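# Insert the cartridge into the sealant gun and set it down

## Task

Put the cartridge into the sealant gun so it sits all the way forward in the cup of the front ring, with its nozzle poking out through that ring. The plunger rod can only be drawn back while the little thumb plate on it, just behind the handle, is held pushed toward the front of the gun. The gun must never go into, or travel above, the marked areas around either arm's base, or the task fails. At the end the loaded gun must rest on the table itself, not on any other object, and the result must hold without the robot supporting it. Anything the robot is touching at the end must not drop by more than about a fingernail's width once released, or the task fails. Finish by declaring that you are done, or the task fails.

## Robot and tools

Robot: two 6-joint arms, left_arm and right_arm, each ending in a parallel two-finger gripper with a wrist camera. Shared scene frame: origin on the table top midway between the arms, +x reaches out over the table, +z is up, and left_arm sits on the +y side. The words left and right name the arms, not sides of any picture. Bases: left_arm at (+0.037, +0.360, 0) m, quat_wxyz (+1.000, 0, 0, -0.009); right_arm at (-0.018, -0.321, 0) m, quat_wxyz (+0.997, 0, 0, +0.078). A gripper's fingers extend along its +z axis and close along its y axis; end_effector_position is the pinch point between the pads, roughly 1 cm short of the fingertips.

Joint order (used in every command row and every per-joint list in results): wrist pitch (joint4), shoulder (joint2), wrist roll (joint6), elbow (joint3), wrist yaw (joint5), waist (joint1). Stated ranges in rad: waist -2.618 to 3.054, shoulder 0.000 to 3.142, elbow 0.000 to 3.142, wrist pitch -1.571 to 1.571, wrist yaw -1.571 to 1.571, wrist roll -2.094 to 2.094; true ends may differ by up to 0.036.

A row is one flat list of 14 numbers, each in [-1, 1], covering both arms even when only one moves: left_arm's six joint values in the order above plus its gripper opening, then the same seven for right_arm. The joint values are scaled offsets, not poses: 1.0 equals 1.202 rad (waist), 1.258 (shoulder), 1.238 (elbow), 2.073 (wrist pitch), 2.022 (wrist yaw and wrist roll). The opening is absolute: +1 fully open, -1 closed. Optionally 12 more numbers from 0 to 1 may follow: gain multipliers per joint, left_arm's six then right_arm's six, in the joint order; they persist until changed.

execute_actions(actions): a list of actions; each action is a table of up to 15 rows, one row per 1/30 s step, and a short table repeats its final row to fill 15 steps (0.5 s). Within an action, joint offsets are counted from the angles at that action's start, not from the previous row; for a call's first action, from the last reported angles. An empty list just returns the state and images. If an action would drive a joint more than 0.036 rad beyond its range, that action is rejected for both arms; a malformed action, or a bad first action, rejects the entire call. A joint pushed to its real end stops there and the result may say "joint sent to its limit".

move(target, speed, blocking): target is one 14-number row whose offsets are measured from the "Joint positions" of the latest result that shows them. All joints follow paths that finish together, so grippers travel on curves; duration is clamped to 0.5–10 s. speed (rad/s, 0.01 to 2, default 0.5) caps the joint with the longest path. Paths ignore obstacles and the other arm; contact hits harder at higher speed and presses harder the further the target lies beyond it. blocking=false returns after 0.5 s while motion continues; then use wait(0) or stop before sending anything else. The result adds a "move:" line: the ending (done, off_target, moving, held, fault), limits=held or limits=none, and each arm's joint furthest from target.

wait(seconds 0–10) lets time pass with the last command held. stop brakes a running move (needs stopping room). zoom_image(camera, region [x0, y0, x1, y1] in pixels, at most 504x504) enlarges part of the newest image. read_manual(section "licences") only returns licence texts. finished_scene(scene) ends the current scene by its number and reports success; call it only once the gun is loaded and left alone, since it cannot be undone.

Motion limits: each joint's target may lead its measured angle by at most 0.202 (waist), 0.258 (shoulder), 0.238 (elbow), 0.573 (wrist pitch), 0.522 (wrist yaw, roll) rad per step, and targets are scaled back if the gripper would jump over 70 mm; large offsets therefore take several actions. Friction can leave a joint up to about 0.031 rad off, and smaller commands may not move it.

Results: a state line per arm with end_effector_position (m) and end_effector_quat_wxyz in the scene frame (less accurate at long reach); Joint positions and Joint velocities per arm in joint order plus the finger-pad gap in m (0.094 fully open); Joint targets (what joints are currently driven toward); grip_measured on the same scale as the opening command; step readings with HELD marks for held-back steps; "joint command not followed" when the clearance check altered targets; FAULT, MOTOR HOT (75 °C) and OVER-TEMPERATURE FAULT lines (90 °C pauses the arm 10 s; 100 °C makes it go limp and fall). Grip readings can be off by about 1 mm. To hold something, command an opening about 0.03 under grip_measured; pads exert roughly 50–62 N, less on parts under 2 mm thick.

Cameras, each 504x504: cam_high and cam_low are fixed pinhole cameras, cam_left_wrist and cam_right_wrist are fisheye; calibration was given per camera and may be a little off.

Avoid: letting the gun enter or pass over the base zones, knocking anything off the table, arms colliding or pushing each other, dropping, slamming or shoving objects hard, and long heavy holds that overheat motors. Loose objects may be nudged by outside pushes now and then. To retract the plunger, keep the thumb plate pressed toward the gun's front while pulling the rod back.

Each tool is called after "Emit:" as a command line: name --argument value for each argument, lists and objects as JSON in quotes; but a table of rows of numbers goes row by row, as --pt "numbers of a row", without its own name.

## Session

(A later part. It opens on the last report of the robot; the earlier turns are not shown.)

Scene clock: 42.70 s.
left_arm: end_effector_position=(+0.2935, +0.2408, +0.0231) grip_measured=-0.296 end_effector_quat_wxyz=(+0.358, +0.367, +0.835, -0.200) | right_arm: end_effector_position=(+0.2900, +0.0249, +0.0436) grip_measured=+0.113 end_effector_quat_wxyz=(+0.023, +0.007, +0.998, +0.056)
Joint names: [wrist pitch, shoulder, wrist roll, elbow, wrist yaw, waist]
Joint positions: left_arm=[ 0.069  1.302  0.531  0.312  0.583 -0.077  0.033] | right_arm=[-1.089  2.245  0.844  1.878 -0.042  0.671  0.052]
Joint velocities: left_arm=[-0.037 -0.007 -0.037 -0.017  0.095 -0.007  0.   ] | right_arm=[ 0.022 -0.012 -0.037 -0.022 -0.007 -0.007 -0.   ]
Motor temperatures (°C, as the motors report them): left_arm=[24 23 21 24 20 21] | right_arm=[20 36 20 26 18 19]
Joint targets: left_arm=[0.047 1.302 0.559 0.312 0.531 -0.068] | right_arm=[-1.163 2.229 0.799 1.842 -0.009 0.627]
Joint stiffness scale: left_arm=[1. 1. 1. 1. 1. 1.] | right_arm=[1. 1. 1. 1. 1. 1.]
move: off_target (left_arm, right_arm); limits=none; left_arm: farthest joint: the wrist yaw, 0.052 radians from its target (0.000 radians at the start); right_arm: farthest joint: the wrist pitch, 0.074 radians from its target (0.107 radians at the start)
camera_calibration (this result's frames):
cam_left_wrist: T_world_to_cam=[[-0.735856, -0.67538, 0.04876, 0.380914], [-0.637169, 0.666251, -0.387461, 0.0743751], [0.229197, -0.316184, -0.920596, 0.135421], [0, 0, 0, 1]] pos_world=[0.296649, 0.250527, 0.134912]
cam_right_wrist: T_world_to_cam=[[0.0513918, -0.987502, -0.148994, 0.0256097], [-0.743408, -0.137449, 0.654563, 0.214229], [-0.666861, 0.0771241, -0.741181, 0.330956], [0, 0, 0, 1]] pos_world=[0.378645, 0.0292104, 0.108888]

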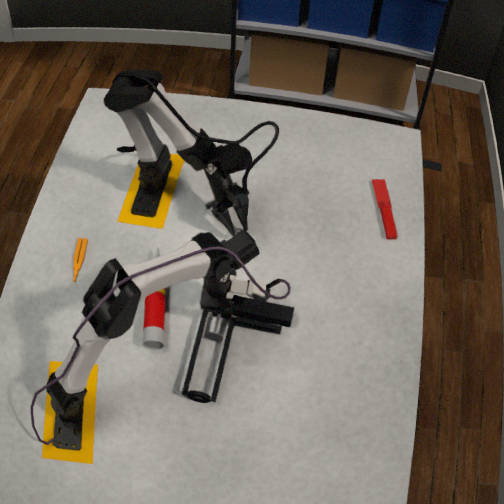

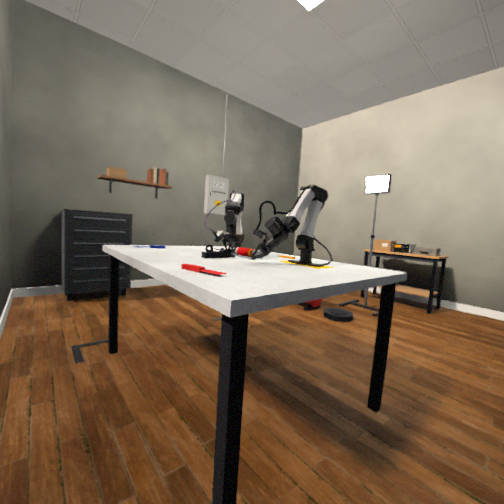

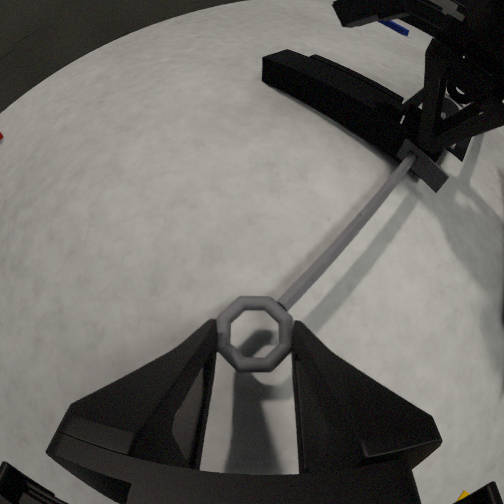

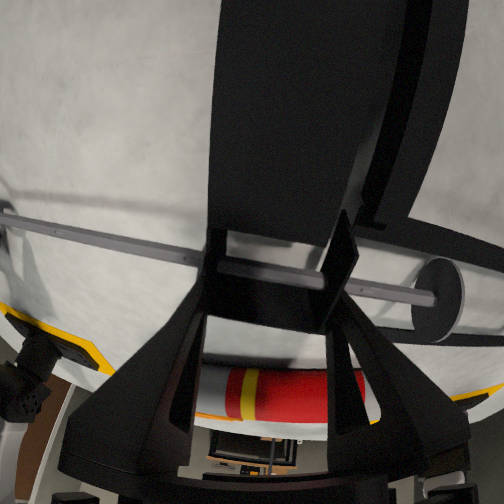

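Emit:
move --target '[-0.01,0,0.014,0,-0.026,0.007,-0.4, 0,0,0,0,0,0,0.75]'

Emit:
move --target '[0,0,0,0,0,0,-0.4, -0.1,0.143,0.012,0.213,0.015,0.027,0.75]' --speed 0.25

Scene clock: 43.83 s.
left_arm: end_effector_position=(+0.2904, +0.2447, +0.0176) grip_measured=-0.297 end_effector_quat_wxyz=(+0.345, +0.367, +0.842, -0.190) | right_arm: end_effector_position=(+0.2902, +0.0277, +0.0447) grip_measured=+0.748 end_effector_quat_wxyz=(+0.023, +0.007, +0.998, +0.063)
Joint names: [wrist pitch, shoulder, wrist roll, elbow, wrist yaw, waist]
Joint positions: left_arm=[ 0.041  1.302  0.543  0.312  0.557 -0.078  0.033] | right_arm=[-1.081  2.243  0.845  1.878 -0.049  0.672  0.082]
Joint velocities: left_arm=[ 0.022 -0.022  0.022 -0.027 -0.051 -0.012  0.   ] | right_arm=[ 0.007  0.002  0.051  0.002 -0.051  0.027  0.   ]
Motor temperatures (°C, as the motors report them): left_arm=[24 23 21 24 20 21] | right_arm=[20 36 20 26 18 19]
Joint targets: left_arm=[0.048 1.302 0.559 0.312 0.530 -0.069] | right_arm=[-1.089 2.245 0.844 1.878 -0.042 0.670]
Joint stiffness scale: left_arm=[1. 1. 1. 1. 1. 1.] | right_arm=[1. 1. 1. 1. 1. 1.]
move: off_target (left_arm); limits=none; left_arm: farthest joint: the wrist yaw, 0.027 radians from its target (0.052 radians at the start); right_arm: farthest joint: the wrist pitch, 0.008 radians from its target (0.000 radians at the start)
camera_calibration (this result's frames):
cam_left_wrist: T_world_to_cam=[[-0.730581, -0.681484, 0.0427852, 0.381608], [-0.64834, 0.672658, -0.356632, 0.0688062], [0.214259, -0.288288, -0.933265, 0.13006], [0, 0, 0, 1]] pos_world=[0.295539, 0.251271, 0.129592]
cam_right_wrist: T_world_to_cam=[[0.0524882, -0.985516, -0.161254, 0.0287081], [-0.744284, -0.146265, 0.65165, 0.214606], [-0.665798, 0.0858145, -0.741181, 0.331146], [0, 0, 0, 1]] pos_world=[0.378697, 0.0312645, 0.110221]

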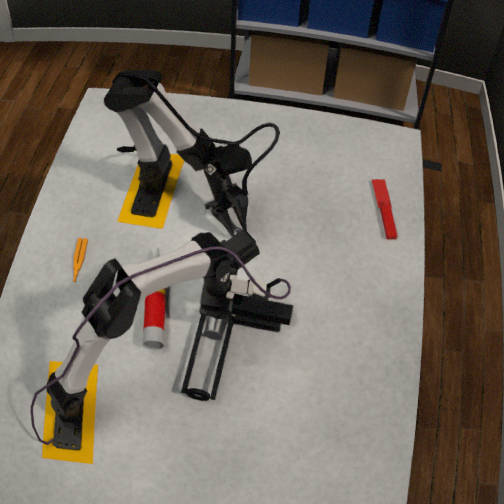

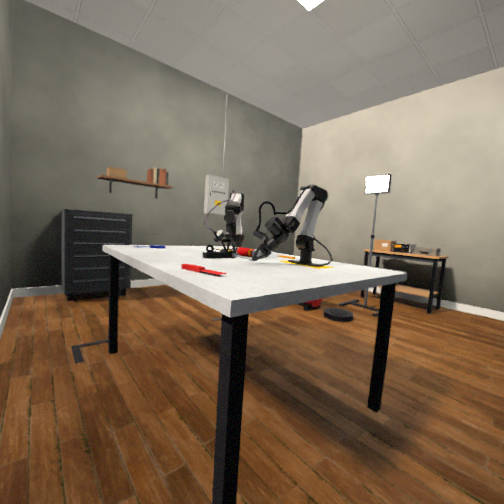

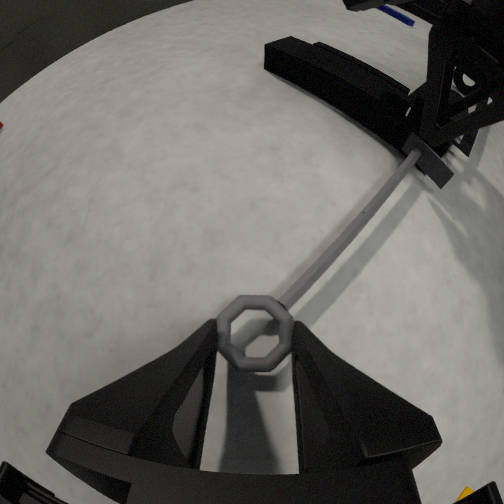

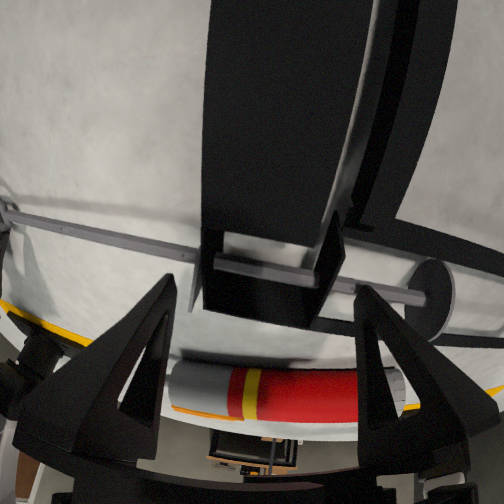

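Scene clock: 45.27 s.
left_arm: end_effector_position=(+0.2899, +0.2447, +0.0173) grip_measured=-0.297 end_effector_quat_wxyz=(+0.344, +0.367, +0.843, -0.190) | right_arm: end_effector_position=(+0.2953, +0.0364, +0.0397) grip_measured=+0.748 end_effector_quat_wxyz=(+0.008, +0.006, +1.000, +0.017)
Joint names: [wrist pitch, shoulder, wrist roll, elbow, wrist yaw, waist]
Joint positions: left_arm=[ 0.039  1.302  0.543  0.312  0.558 -0.078  0.033] | right_arm=[-1.267  2.397  0.859  2.13  -0.011  0.69   0.082]
Joint velocities: left_arm=[ 0.007  0.012 -0.007  0.012  0.022  0.017 -0.   ] | right_arm=[ 0.007 -0.012 -0.037  0.007  0.051 -0.032 -0.001]
Motor temperatures (°C, as the motors report them): left_arm=[24 23 21 24 20 21] | right_arm=[20 36 20 26 18 19]
Joint targets: left_arm=[0.041 1.302 0.543 0.312 0.557 -0.078] | right_arm=[-1.289 2.423 0.869 2.141 -0.019 0.704]
Joint stiffness scale: left_arm=[1. 1. 1. 1. 1. 1.] | right_arm=[1. 1. 1. 1. 1. 1.]
move: off_target (right_arm); limits=none; left_arm: farthest joint: the wrist pitch, 0.002 radians from its target (0.000 radians at the start); right_arm: farthest joint: the shoulder, 0.026 radians from its target (0.180 radians at the start)
camera_calibration (this result's frames):
cam_left_wrist: T_world_to_cam=[[-0.730425, -0.681505, 0.0450603, 0.381171], [-0.649402, 0.672552, -0.354895, 0.0686789], [0.211557, -0.288487, -0.933819, 0.130714], [0, 0, 0, 1]] pos_world=[0.295363, 0.251289, 0.129261]
cam_right_wrist: T_world_to_cam=[[0.0499055, -0.99611, -0.0726251, 0.0338016], [-0.722884, -0.0862009, 0.685572, 0.21315], [-0.689165, 0.0182857, -0.724373, 0.33875], [0, 0, 0, 1]] pos_world=[0.385851, 0.0458496, 0.101706]

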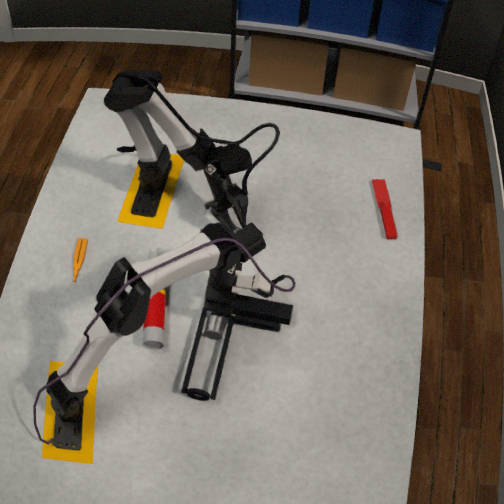

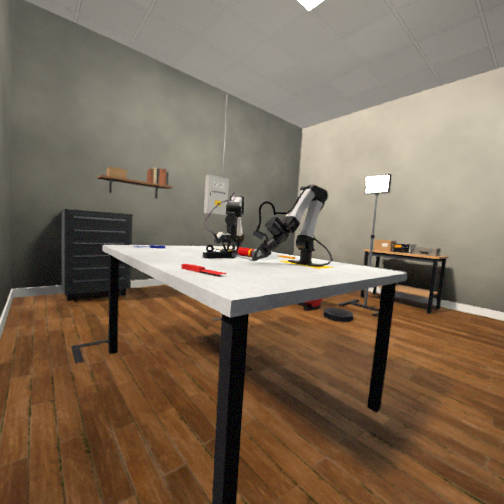

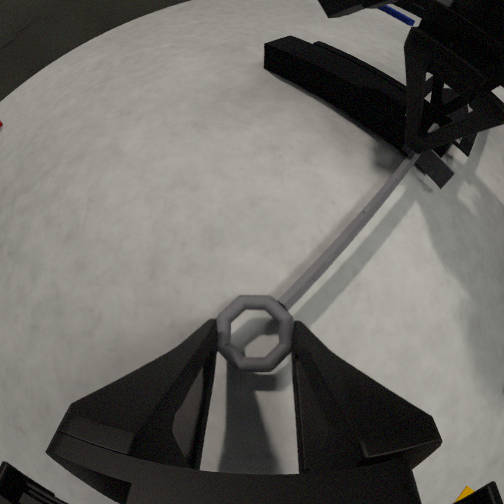

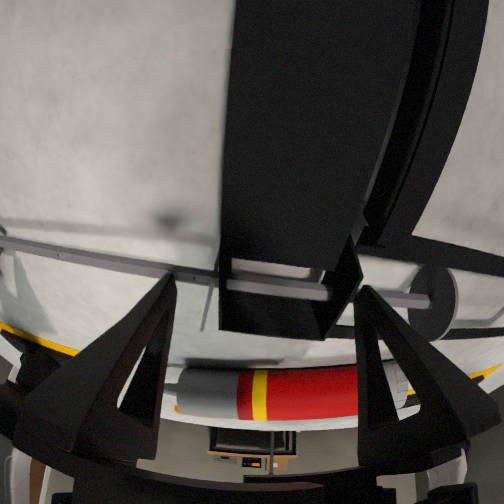

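Emit:
move --target '[0,0,0,0,0,0,-0.4, 0,-0.045,0,0,0,0,0.75]' --speed 0.2

Emit:
move --target '[0,0,0,0,0,0,-0.4, 0.038,0,0,0,-0.027,0.012,-0.36]' --speed 0.2

Emit:
move --target '[0,0,0,0,0,0,-0.4, 0,0.05,0,0,0,0,-0.36]' --speed 0.12

Scene clock: 46.83 s.
left_arm: end_effector_position=(+0.2899, +0.2447, +0.0173) grip_measured=-0.297 end_effector_quat_wxyz=(+0.344, +0.367, +0.843, -0.191) | right_arm: end_effector_position=(+0.2975, +0.0387, +0.0630) grip_measured=+0.748 end_effector_quat_wxyz=(+0.025, +0.006, +0.999, +0.036)
Joint names: [wrist pitch, shoulder, wrist roll, elbow, wrist yaw, waist]
Joint positions: left_arm=[ 0.038  1.302  0.543  0.312  0.558 -0.078  0.033] | right_arm=[-1.267  2.346  0.859  2.13  -0.01   0.69   0.082]
Joint velocities: left_arm=[ 0.051  0.007  0.007 -0.022  0.022 -0.012  0.   ] | right_arm=[-0.022 -0.002 -0.022  0.002 -0.051  0.007  0.001]
Motor temperatures (°C, as the motors report them): left_arm=[24 23 21 24 20 21] | right_arm=[20 36 20 26 18 19]
Joint targets: left_arm=[0.038 1.302 0.543 0.312 0.558 -0.078] | right_arm=[-1.267 2.341 0.859 2.130 -0.011 0.690]
Joint stiffness scale: left_arm=[1. 1. 1. 1. 1. 1.] | right_arm=[1. 1. 1. 1. 1. 1.]
move: done; limits=none; left_arm: farthest joint: the wrist pitch, 0.001 radians from its target (0.000 radians at the start); right_arm: farthest joint: the shoulder, 0.006 radians from its target (0.057 radians at the start)
camera_calibration (this result's frames):
cam_left_wrist: T_world_to_cam=[[-0.730408, -0.681506, 0.045313, 0.381119], [-0.649536, 0.672565, -0.354624, 0.0686443], [0.211203, -0.288453, -0.93391, 0.130781], [0, 0, 0, 1]] pos_world=[0.295338, 0.251291, 0.129211]
cam_right_wrist: T_world_to_cam=[[0.0529764, -0.99269, -0.108445, 0.0388841], [-0.745995, -0.111534, 0.656545, 0.208618], [-0.663841, 0.0461179, -0.746451, 0.34992], [0, 0, 0, 1]] pos_world=[0.38586, 0.0457303, 0.128448]

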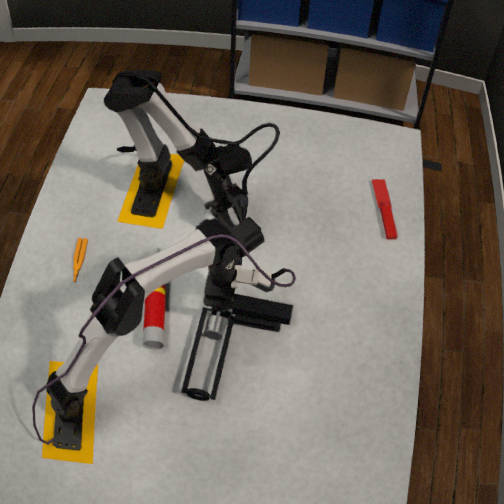

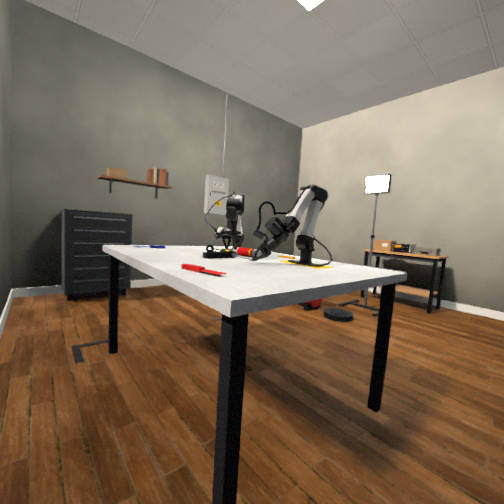

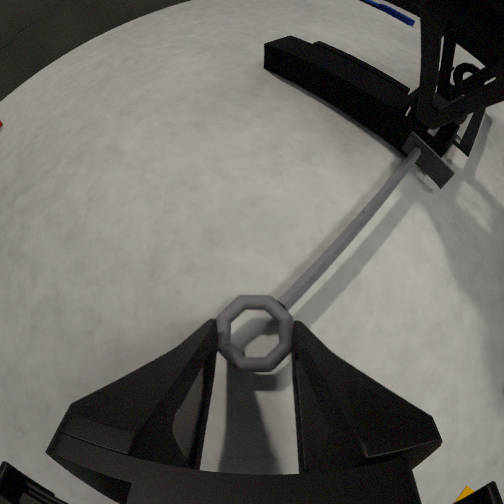

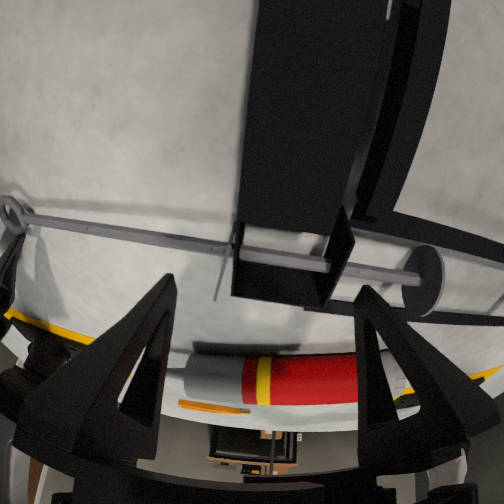

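Scene clock: 47.83 s.
left_arm: end_effector_position=(+0.2899, +0.2447, +0.0173) grip_measured=-0.297 end_effector_quat_wxyz=(+0.344, +0.367, +0.843, -0.191) | right_arm: end_effector_position=(+0.3011, +0.0576, +0.0653) grip_measured=-0.358 end_effector_quat_wxyz=(+0.031, +0.001, +0.997, +0.076)
Joint names: [wrist pitch, shoulder, wrist roll, elbow, wrist yaw, waist]
Joint positions: left_arm=[ 0.038  1.302  0.543  0.312  0.558 -0.078  0.033] | right_arm=[-1.199  2.346  0.859  2.13  -0.053  0.695  0.03 ]
Joint velocities: left_arm=[-0.037 -0.002  0.022 -0.002  0.007  0.002 -0.001] | right_arm=[-0.051 -0.007  0.007  0.022 -0.022  0.007  0.   ]
Motor temperatures (°C, as the motors report them): left_arm=[24 22 21 24 20 21] | right_arm=[20 37 20 26 18 19]
Joint targets: left_arm=[0.038 1.302 0.543 0.312 0.558 -0.078] | right_arm=[-1.189 2.346 0.859 2.130 -0.064 0.704]
Joint stiffness scale: left_arm=[1. 1. 1. 1. 1. 1.] | right_arm=[1. 1. 1. 1. 1. 1.]
move: done; limits=none; left_arm: farthest joint: the waist, 0.000 radians from its target (0.000 radians at the start); right_arm: farthest joint: the wrist yaw, 0.012 radians from its target (0.055 radians at the start)
camera_calibration (this result's frames):
cam_left_wrist: T_world_to_cam=[[-0.730408, -0.681506, 0.045313, 0.381119], [-0.649536, 0.672565, -0.354624, 0.0686443], [0.211203, -0.288453, -0.93391, 0.130781], [0, 0, 0, 1]] pos_world=[0.295338, 0.251291, 0.129211]
cam_right_wrist: T_world_to_cam=[[0.0648705, -0.980421, -0.185919, 0.0584505], [-0.752776, -0.170384, 0.635844, 0.218666], [-0.655073, 0.0987079, -0.74909, 0.347572], [0, 0, 0, 1]] pos_world=[0.3885, 0.0602552, 0.132193]

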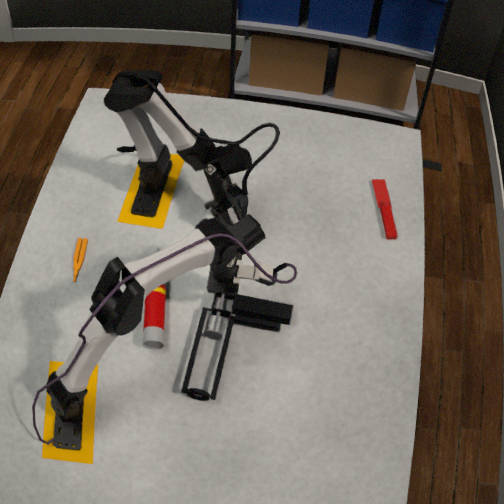

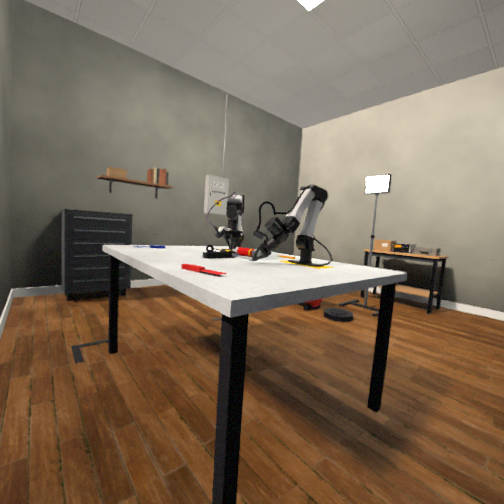

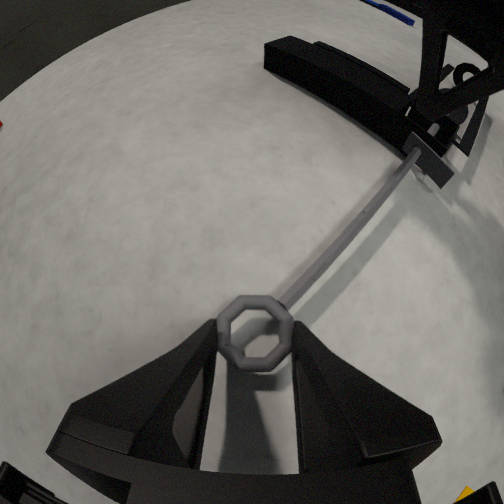

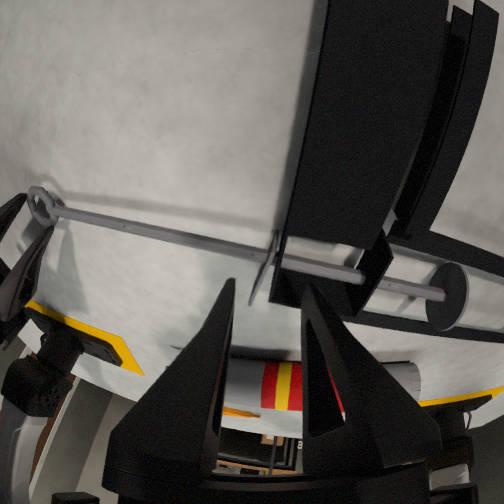

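Scene clock: 48.70 s.
left_arm: end_effector_position=(+0.2899, +0.2447, +0.0173) grip_measured=-0.297 end_effector_quat_wxyz=(+0.344, +0.367, +0.843, -0.191) | right_arm: end_effector_position=(+0.2990, +0.0552, +0.0403) grip_measured=-0.358 end_effector_quat_wxyz=(+0.014, +0.002, +0.998, +0.056)
Joint names: [wrist pitch, shoulder, wrist roll, elbow, wrist yaw, waist]
Joint positions: left_arm=[ 0.038  1.302  0.543  0.312  0.558 -0.078  0.033] | right_arm=[-1.199  2.399  0.859  2.13  -0.053  0.695  0.03 ]
Joint velocities: left_arm=[-0.066  0.007 -0.007 -0.002  0.066  0.017 -0.   ] | right_arm=[-0.022  0.002  0.022 -0.022  0.007 -0.022  0.001]
Motor temperatures (°C, as the motors report them): left_arm=[24 22 21 24 20 21] | right_arm=[20 37 20 26 18 19]
Joint targets: left_arm=[0.038 1.302 0.543 0.312 0.558 -0.078] | right_arm=[-1.199 2.409 0.859 2.130 -0.053 0.695]
Joint stiffness scale: left_arm=[1. 1. 1. 1. 1. 1.] | right_arm=[1. 1. 1. 1. 1. 1.]
move: done; limits=none; left_arm: farthest joint: the waist, 0.000 radians from its target (0.000 radians at the start); right_arm: farthest joint: the shoulder, 0.010 radians from its target (0.063 radians at the start)
camera_calibration (this result's frames):
cam_left_wrist: T_world_to_cam=[[-0.730408, -0.681506, 0.045313, 0.381119], [-0.649536, 0.672565, -0.354624, 0.0686443], [0.211203, -0.288453, -0.93391, 0.130781], [0, 0, 0, 1]] pos_world=[0.295338, 0.251291, 0.129211]
cam_right_wrist: T_world_to_cam=[[0.0590992, -0.987016, -0.149357, 0.0522772], [-0.730339, -0.144749, 0.667572, 0.223163], [-0.680523, 0.0696285, -0.729411, 0.336226], [0, 0, 0, 1]] pos_world=[0.388705, 0.06049, 0.104078]

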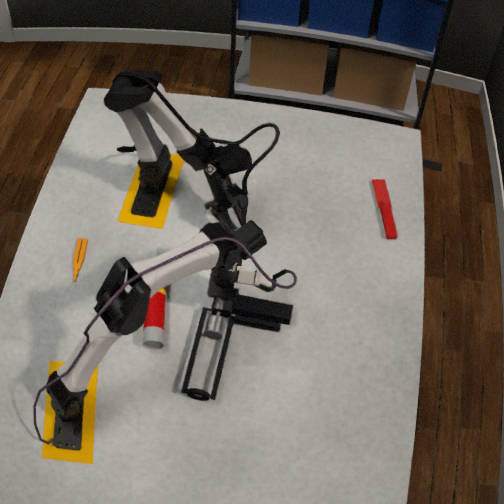

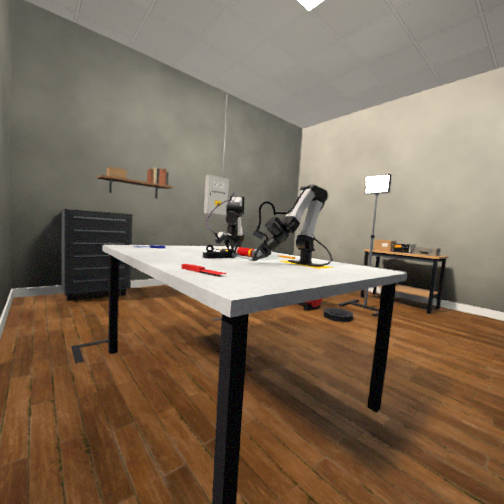

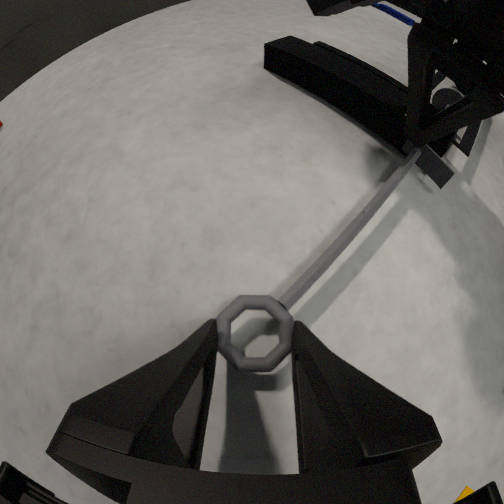

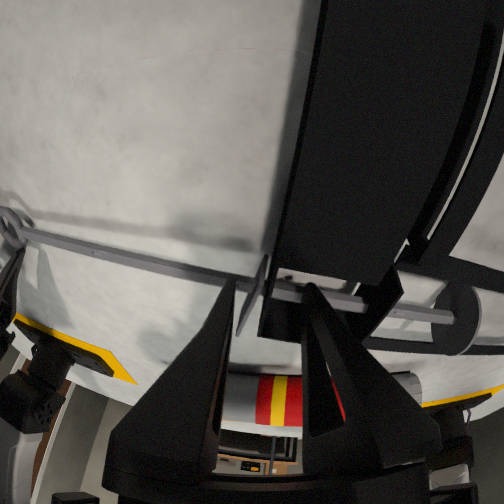

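Emit:
move --target '[0,0,0,0,0,0,-0.4, 0,0.01,0,0,0,0,-0.95]'

Emit:
move --target '[-0.101,0.05,0.155,0.068,0.065,0.245,-0.4, 0,0.01,0,0,0,0,-0.95]' --speed 0.15

Scene clock: 50.73 s.
left_arm: end_effector_position=(+0.2897, +0.2447, +0.0172) grip_measured=-0.297 end_effector_quat_wxyz=(+0.344, +0.367, +0.843, -0.191) | right_arm: end_effector_position=(+0.2993, +0.0574, +0.0406) grip_measured=-0.917 end_effector_quat_wxyz=(+0.013, +0.006, +0.998, +0.061)
Joint names: [wrist pitch, shoulder, wrist roll, elbow, wrist yaw, waist]
Joint positions: left_arm=[ 0.038  1.302  0.543  0.312  0.558 -0.078  0.033] | right_arm=[-1.192  2.399  0.867  2.13  -0.059  0.695  0.004]
Joint velocities: left_arm=[ 0.007  0.007  0.007  0.002 -0.037 -0.022  0.   ] | right_arm=[-0.022 -0.007 -0.022 -0.002  0.022 -0.002  0.   ]
Motor temperatures (°C, as the motors report them): left_arm=[24 22 21 24 20 21] | right_arm=[20 37 20 27 18 19]
Joint targets: left_arm=[0.038 1.302 0.543 0.312 0.558 -0.078] | right_arm=[-1.199 2.411 0.859 2.130 -0.053 0.695]
Joint stiffness scale: left_arm=[1. 1. 1. 1. 1. 1.] | right_arm=[1. 1. 1. 1. 1. 1.]
move: done; limits=none; left_arm: farthest joint: the waist, 0.000 radians from its target (0.000 radians at the start); right_arm: farthest joint: the shoulder, 0.013 radians from its target (0.013 radians at the start)
camera_calibration (this result's frames):
cam_left_wrist: T_world_to_cam=[[-0.730461, -0.681414, 0.0458397, 0.380962], [-0.649669, 0.672595, -0.354324, 0.0686406], [0.21061, -0.288601, -0.933999, 0.130942], [0, 0, 0, 1]] pos_world=[0.295294, 0.251215, 0.129158]
cam_right_wrist: T_world_to_cam=[[0.0521554, -0.98591, -0.158939, 0.0568146], [-0.730861, -0.146142, 0.666697, 0.223747], [-0.680531, 0.0813905, -0.728185, 0.335691], [0, 0, 0, 1]] pos_world=[0.389013, 0.0613907, 0.104304]

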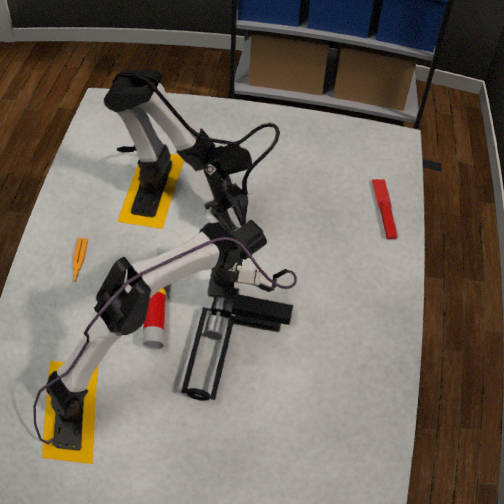

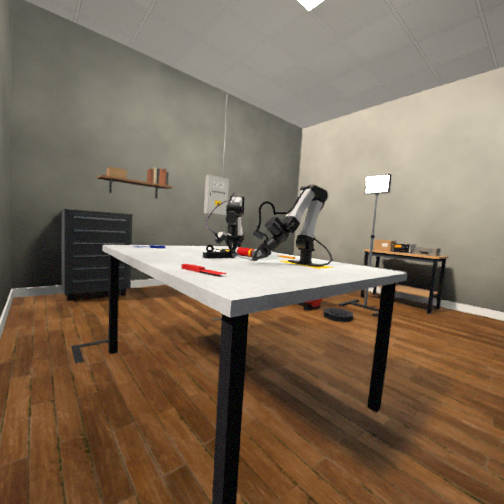

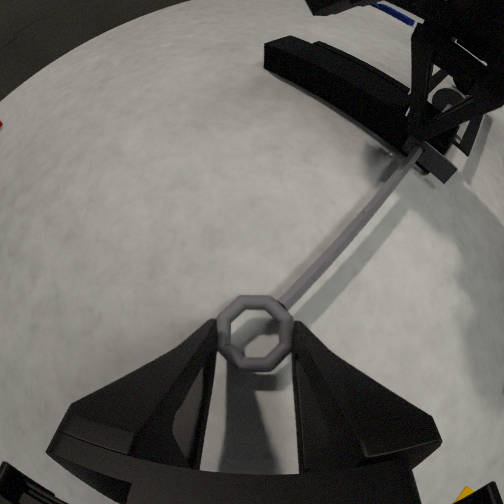

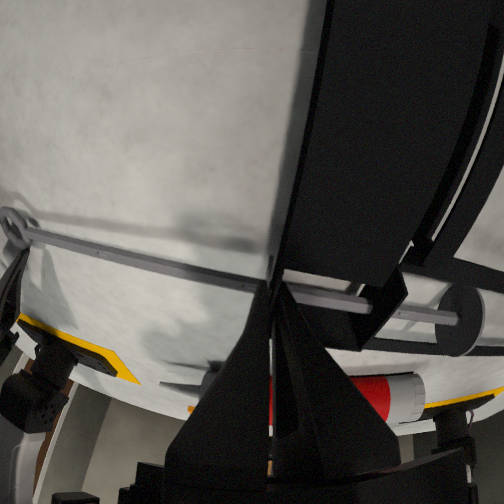

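Scene clock: 53.20 s.
left_arm: end_effector_position=(+0.2897, +0.2912, +0.0177) grip_measured=-0.297 end_effector_quat_wxyz=(+0.347, +0.366, +0.840, -0.198) | right_arm: end_effector_position=(+0.2978, +0.0704, +0.0414) grip_measured=-0.917 end_effector_quat_wxyz=(+0.009, +0.007, +0.996, +0.087)
Joint names: [wrist pitch, shoulder, wrist roll, elbow, wrist yaw, waist]
Joint positions: left_arm=[-0.146  1.345  0.831  0.369  0.715  0.196  0.033] | right_arm=[-1.154  2.401  0.879  2.13  -0.099  0.701  0.004]
Joint velocities: left_arm=[ 0.066 -0.002 -0.022 -0.002 -0.066 -0.002  0.   ] | right_arm=[ 0.007 -0.002  0.037 -0.007  0.022  0.012 -0.001]
Motor temperatures (°C, as the motors report them): left_arm=[24 22 21 24 20 21] | right_arm=[20 38 20 27 18 19]
Joint targets: left_arm=[-0.171 1.364 0.856 0.397 0.689 0.216] | right_arm=[-1.192 2.411 0.867 2.130 -0.059 0.695]
Joint stiffness scale: left_arm=[1. 1. 1. 1. 1. 1.] | right_arm=[1. 1. 1. 1. 1. 1.]
move: off_target (left_arm, right_arm); limits=none; left_arm: farthest joint: the elbow, 0.028 radians from its target (0.084 radians at the start); right_arm: farthest joint: the wrist yaw, 0.040 radians from its target (0.000 radians at the start)
camera_calibration (this result's frames):
cam_left_wrist: T_world_to_cam=[[-0.734103, -0.676741, 0.0558076, 0.412143], [-0.645538, 0.670029, -0.366527, 0.0373017], [0.210651, -0.305094, -0.928732, 0.149503], [0, 0, 0, 1]] pos_world=[0.295142, 0.299533, 0.12952]
cam_right_wrist: T_world_to_cam=[[0.0494055, -0.976125, -0.211516, 0.0721889], [-0.725768, -0.180576, 0.663817, 0.225097], [-0.686163, 0.120715, -0.717362, 0.332694], [0, 0, 0, 1]] pos_world=[0.388084, 0.0709511, 0.104509]

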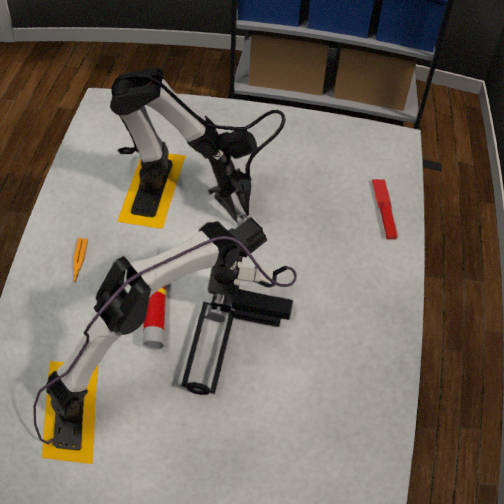

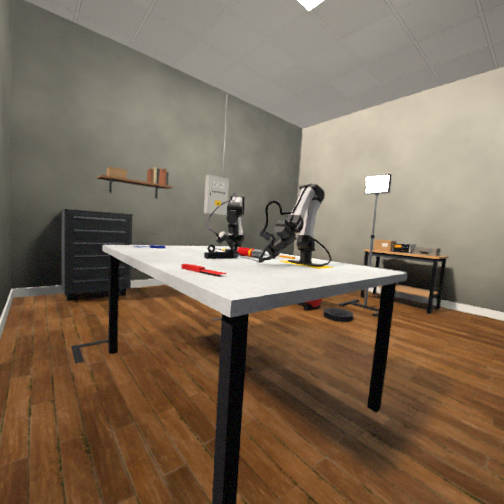

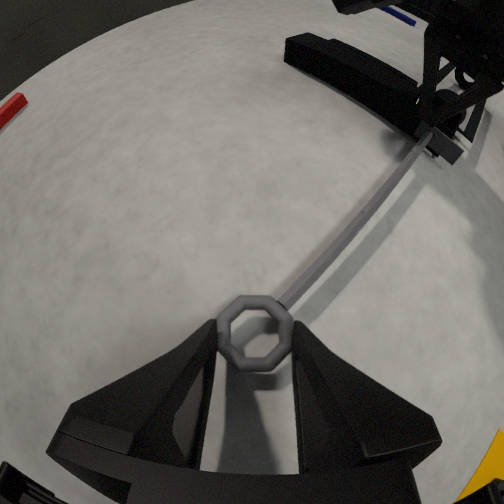

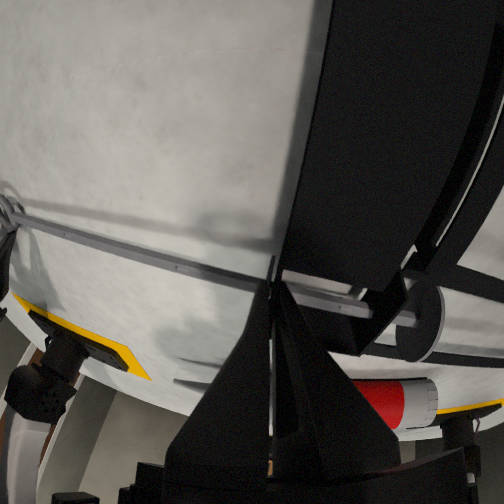

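Emit:
move --target '[0,0,0,0,0,0,-0.4, 0,0,0,0,0,0,-0.4]'

Emit:
move --target '[0,0,0,0,0,0,-0.4, 0,-0.12,0,0,0,0,-0.4]' --speed 0.4

Scene clock: 55.27 s.
left_arm: end_effector_position=(+0.2896, +0.2910, +0.0178) grip_measured=-0.298 end_effector_quat_wxyz=(+0.347, +0.366, +0.840, -0.199) | right_arm: end_effector_position=(+0.2983, +0.0721, +0.0417) grip_measured=-0.402 end_effector_quat_wxyz=(+0.010, +0.007, +0.996, +0.091)
Joint names: [wrist pitch, shoulder, wrist roll, elbow, wrist yaw, waist]
Joint positions: left_arm=[-0.147  1.345  0.829  0.369  0.716  0.196  0.033] | right_arm=[-1.147  2.401  0.88   2.13  -0.102  0.701  0.028]
Joint velocities: left_arm=[-0.007 -0.007  0.037 -0.002  0.095 -0.022  0.001] | right_arm=[ 0.037 -0.007 -0.095 -0.012  0.007 -0.007 -0.001]
Motor temperatures (°C, as the motors report them): left_arm=[24 22 21 25 20 21] | right_arm=[20 39 20 27 18 19]
Joint targets: left_arm=[-0.147 1.345 0.831 0.369 0.716 0.196] | right_arm=[-1.154 2.401 0.879 2.130 -0.098 0.701]
Joint stiffness scale: left_arm=[1. 1. 1. 1. 1. 1.] | right_arm=[1. 1. 1. 1. 1. 1.]
move: done; limits=none; left_arm: farthest joint: the wrist roll, 0.002 radians from its target (0.000 radians at the start); right_arm: farthest joint: the wrist pitch, 0.007 radians from its target (0.000 radians at the start)
camera_calibration (this result's frames):
cam_left_wrist: T_world_to_cam=[[-0.733674, -0.67704, 0.0577925, 0.41188], [-0.646301, 0.669037, -0.366995, 0.0379001], [0.209805, -0.306606, -0.928426, 0.150228], [0, 0, 0, 1]] pos_world=[0.295162, 0.299563, 0.129582]
cam_right_wrist: T_world_to_cam=[[0.0502589, -0.974622, -0.21814, 0.073745], [-0.726936, -0.185473, 0.661184, 0.22636], [-0.684864, 0.125343, -0.71781, 0.332328], [0, 0, 0, 1]] pos_world=[0.388442, 0.0722021, 0.104969]

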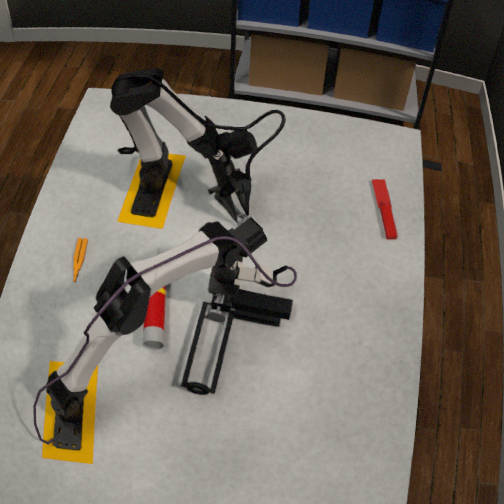

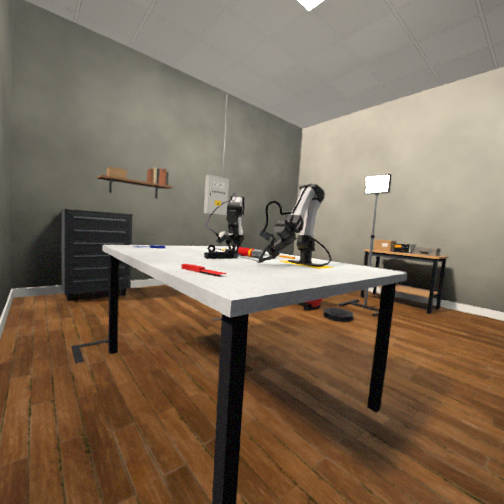

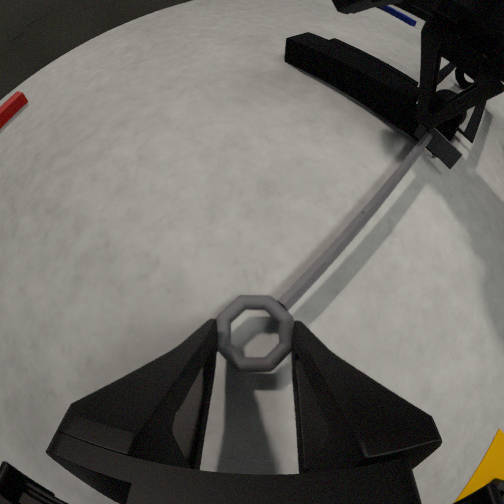

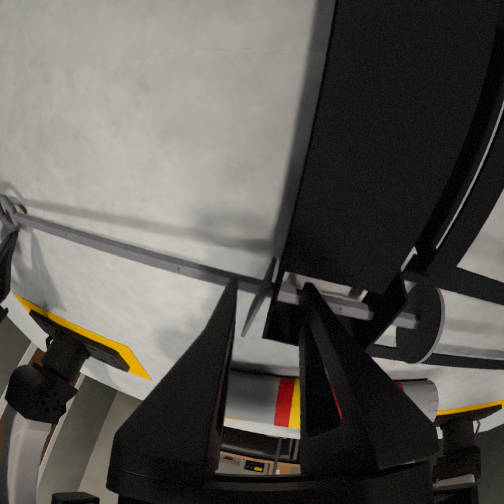

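Scene clock: 56.07 s.
left_arm: end_effector_position=(+0.2896, +0.2910, +0.0178) grip_measured=-0.298 end_effector_quat_wxyz=(+0.347, +0.366, +0.840, -0.199) | right_arm: end_effector_position=(+0.3017, +0.0760, +0.1191) grip_measured=-0.402 end_effector_quat_wxyz=(+0.061, +0.003, +0.987, +0.150)
Joint names: [wrist pitch, shoulder, wrist roll, elbow, wrist yaw, waist]
Joint positions: left_arm=[-0.147  1.345  0.829  0.369  0.716  0.196  0.033] | right_arm=[-1.147  2.242  0.88   2.13  -0.102  0.701  0.028]
Joint velocities: left_arm=[-0.007 -0.007 -0.007  0.007  0.007 -0.007 -0.   ] | right_arm=[-0.051  0.002  0.007 -0.012 -0.095  0.012 -0.001]
Motor temperatures (°C, as the motors report them): left_arm=[24 22 21 25 20 21] | right_arm=[20 39 20 27 18 19]
Joint targets: left_arm=[-0.147 1.345 0.829 0.369 0.716 0.196] | right_arm=[-1.147 2.250 0.880 2.130 -0.102 0.701]
Joint stiffness scale: left_arm=[1. 1. 1. 1. 1. 1.] | right_arm=[1. 1. 1. 1. 1. 1.]
move: done; limits=none; left_arm: farthest joint: the waist, 0.000 radians from its target (0.000 radians at the start); right_arm: farthest joint: the shoulder, 0.008 radians from its target (0.151 radians at the start)
camera_calibration (this result's frames):
cam_left_wrist: T_world_to_cam=[[-0.733485, -0.67722, 0.0580701, 0.411873], [-0.646557, 0.668808, -0.366961, 0.0380402], [0.209676, -0.306706, -0.928422, 0.150295], [0, 0, 0, 1]] pos_world=[0.295184, 0.299583, 0.129579]
cam_right_wrist: T_world_to_cam=[[0.0785817, -0.941834, -0.326762, 0.0962352], [-0.790182, -0.25869, 0.555601, 0.215653], [-0.607814, 0.214541, -0.764548, 0.365277], [0, 0, 0, 1]] pos_world=[0.384863, 0.068058, 0.190901]

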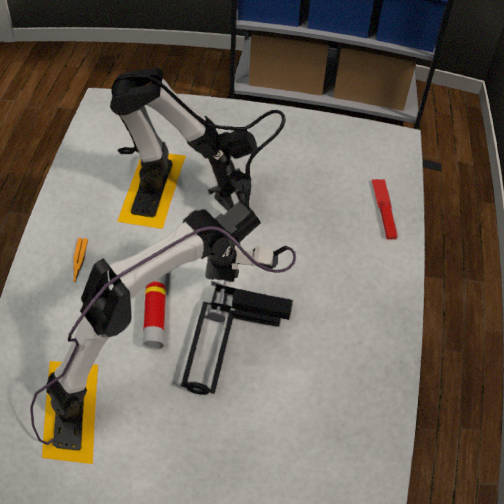

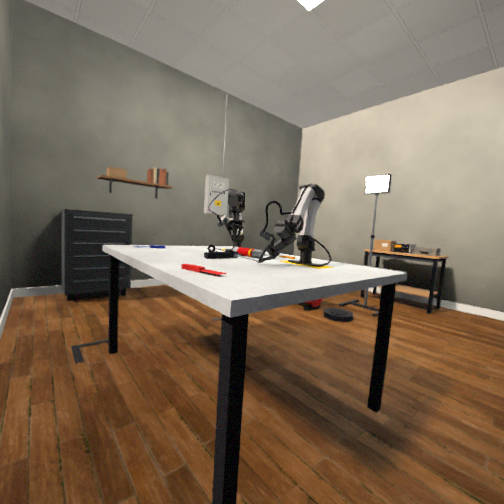

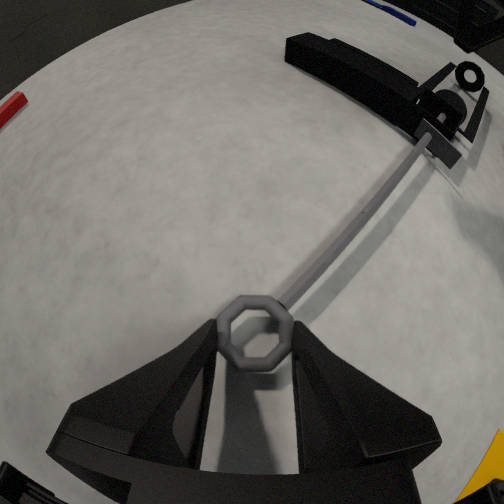

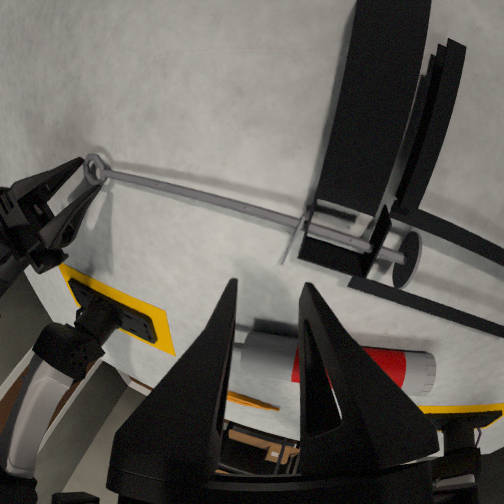

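Emit:
move --target '[0,0,0,0,0,0.18,-0.4, -0.062,-0.262,-0.742,-0.432,0.053,0.205,1]' --speed 0.7

Scene clock: 59.53 s.
left_arm: end_effector_position=(+0.2954, +0.3387, +0.0178) grip_measured=-0.298 end_effector_quat_wxyz=(+0.364, +0.290, +0.868, -0.170) | right_arm: end_effector_position=(+0.1467, +0.0022, +0.0974) grip_measured=+1.000 end_effector_quat_wxyz=(+0.002, +0.755, -0.656, -0.003)
Joint names: [wrist pitch, shoulder, wrist roll, elbow, wrist yaw, waist]
Joint positions: left_arm=[-0.164  1.345  0.855  0.369  0.732  0.394  0.033] | right_arm=[-1.263  1.925 -0.614  1.614 -0.006  0.939  0.094]
Joint velocities: left_arm=[-0.007 -0.007 -0.066 -0.017  0.022 -0.002  0.   ] | right_arm=[-0.081 -0.017 -0.022 -0.002  0.022 -0.002  0.   ]
Motor temperatures (°C, as the motors report them): left_arm=[24 22 21 25 20 21] | right_arm=[20 39 20 27 18 19]
Joint targets: left_arm=[-0.147 1.345 0.829 0.369 0.716 0.412] | right_arm=[-1.276 1.912 -0.621 1.595 0.005 0.948]
Joint stiffness scale: left_arm=[1. 1. 1. 1. 1. 1.] | right_arm=[1. 1. 1. 1. 1. 1.]
move: off_target (left_arm); limits=none; left_arm: farthest joint: the wrist roll, 0.026 radians from its target (0.000 radians at the start); right_arm: farthest joint: the elbow, 0.019 radians from its target (0.534 radians at the start)
camera_calibration (this result's frames):
cam_left_wrist: T_world_to_cam=[[-0.605334, -0.793607, 0.0613073, 0.449865], [-0.751927, 0.544874, -0.371104, 0.0830631], [0.261106, -0.270741, -0.926565, 0.136364], [0, 0, 0, 1]] pos_world=[0.299171, 0.348677, 0.129596]
cam_right_wrist: T_world_to_cam=[[0.978848, 0.199335, -0.0460715, -0.130125], [0.174281, -0.694472, 0.698093, -0.0683584], [0.107159, -0.691357, -0.714523, 0.162519], [0, 0, 0, 1]] pos_world=[0.121871, 0.0908242, 0.157849]

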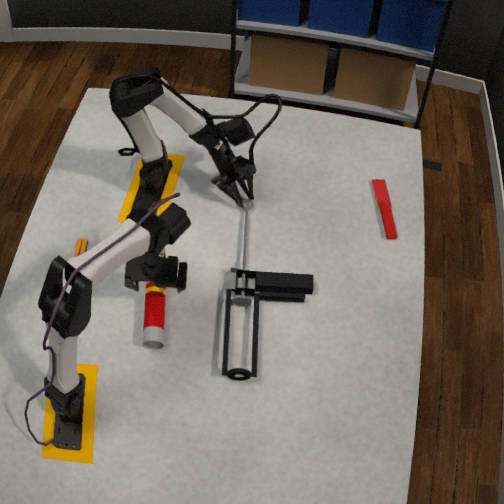

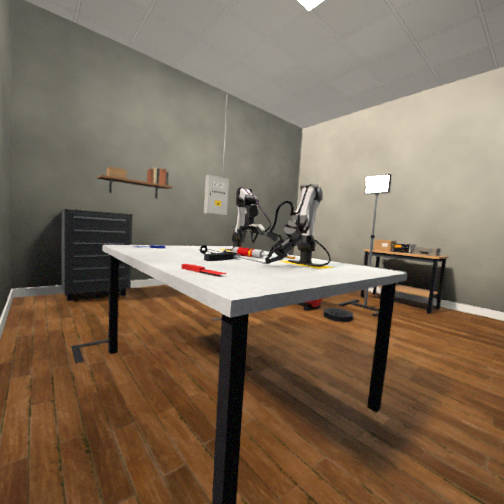

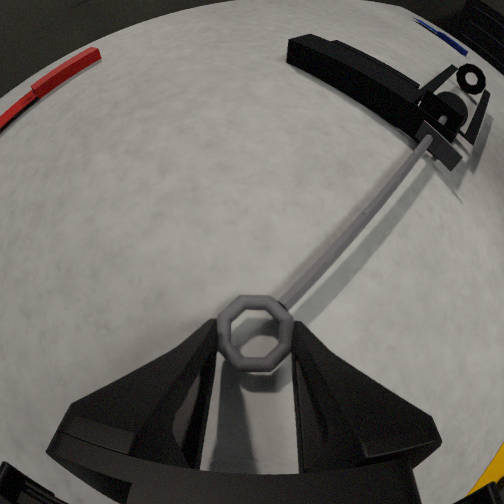

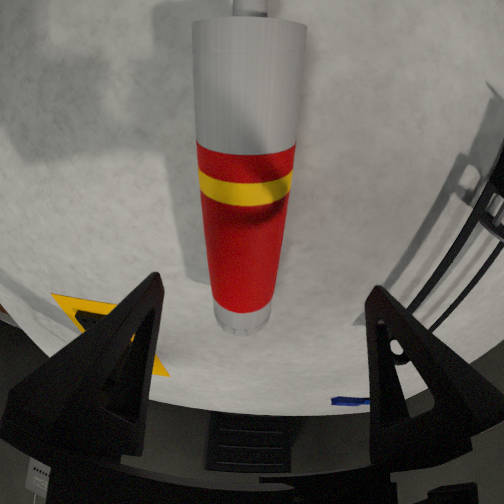

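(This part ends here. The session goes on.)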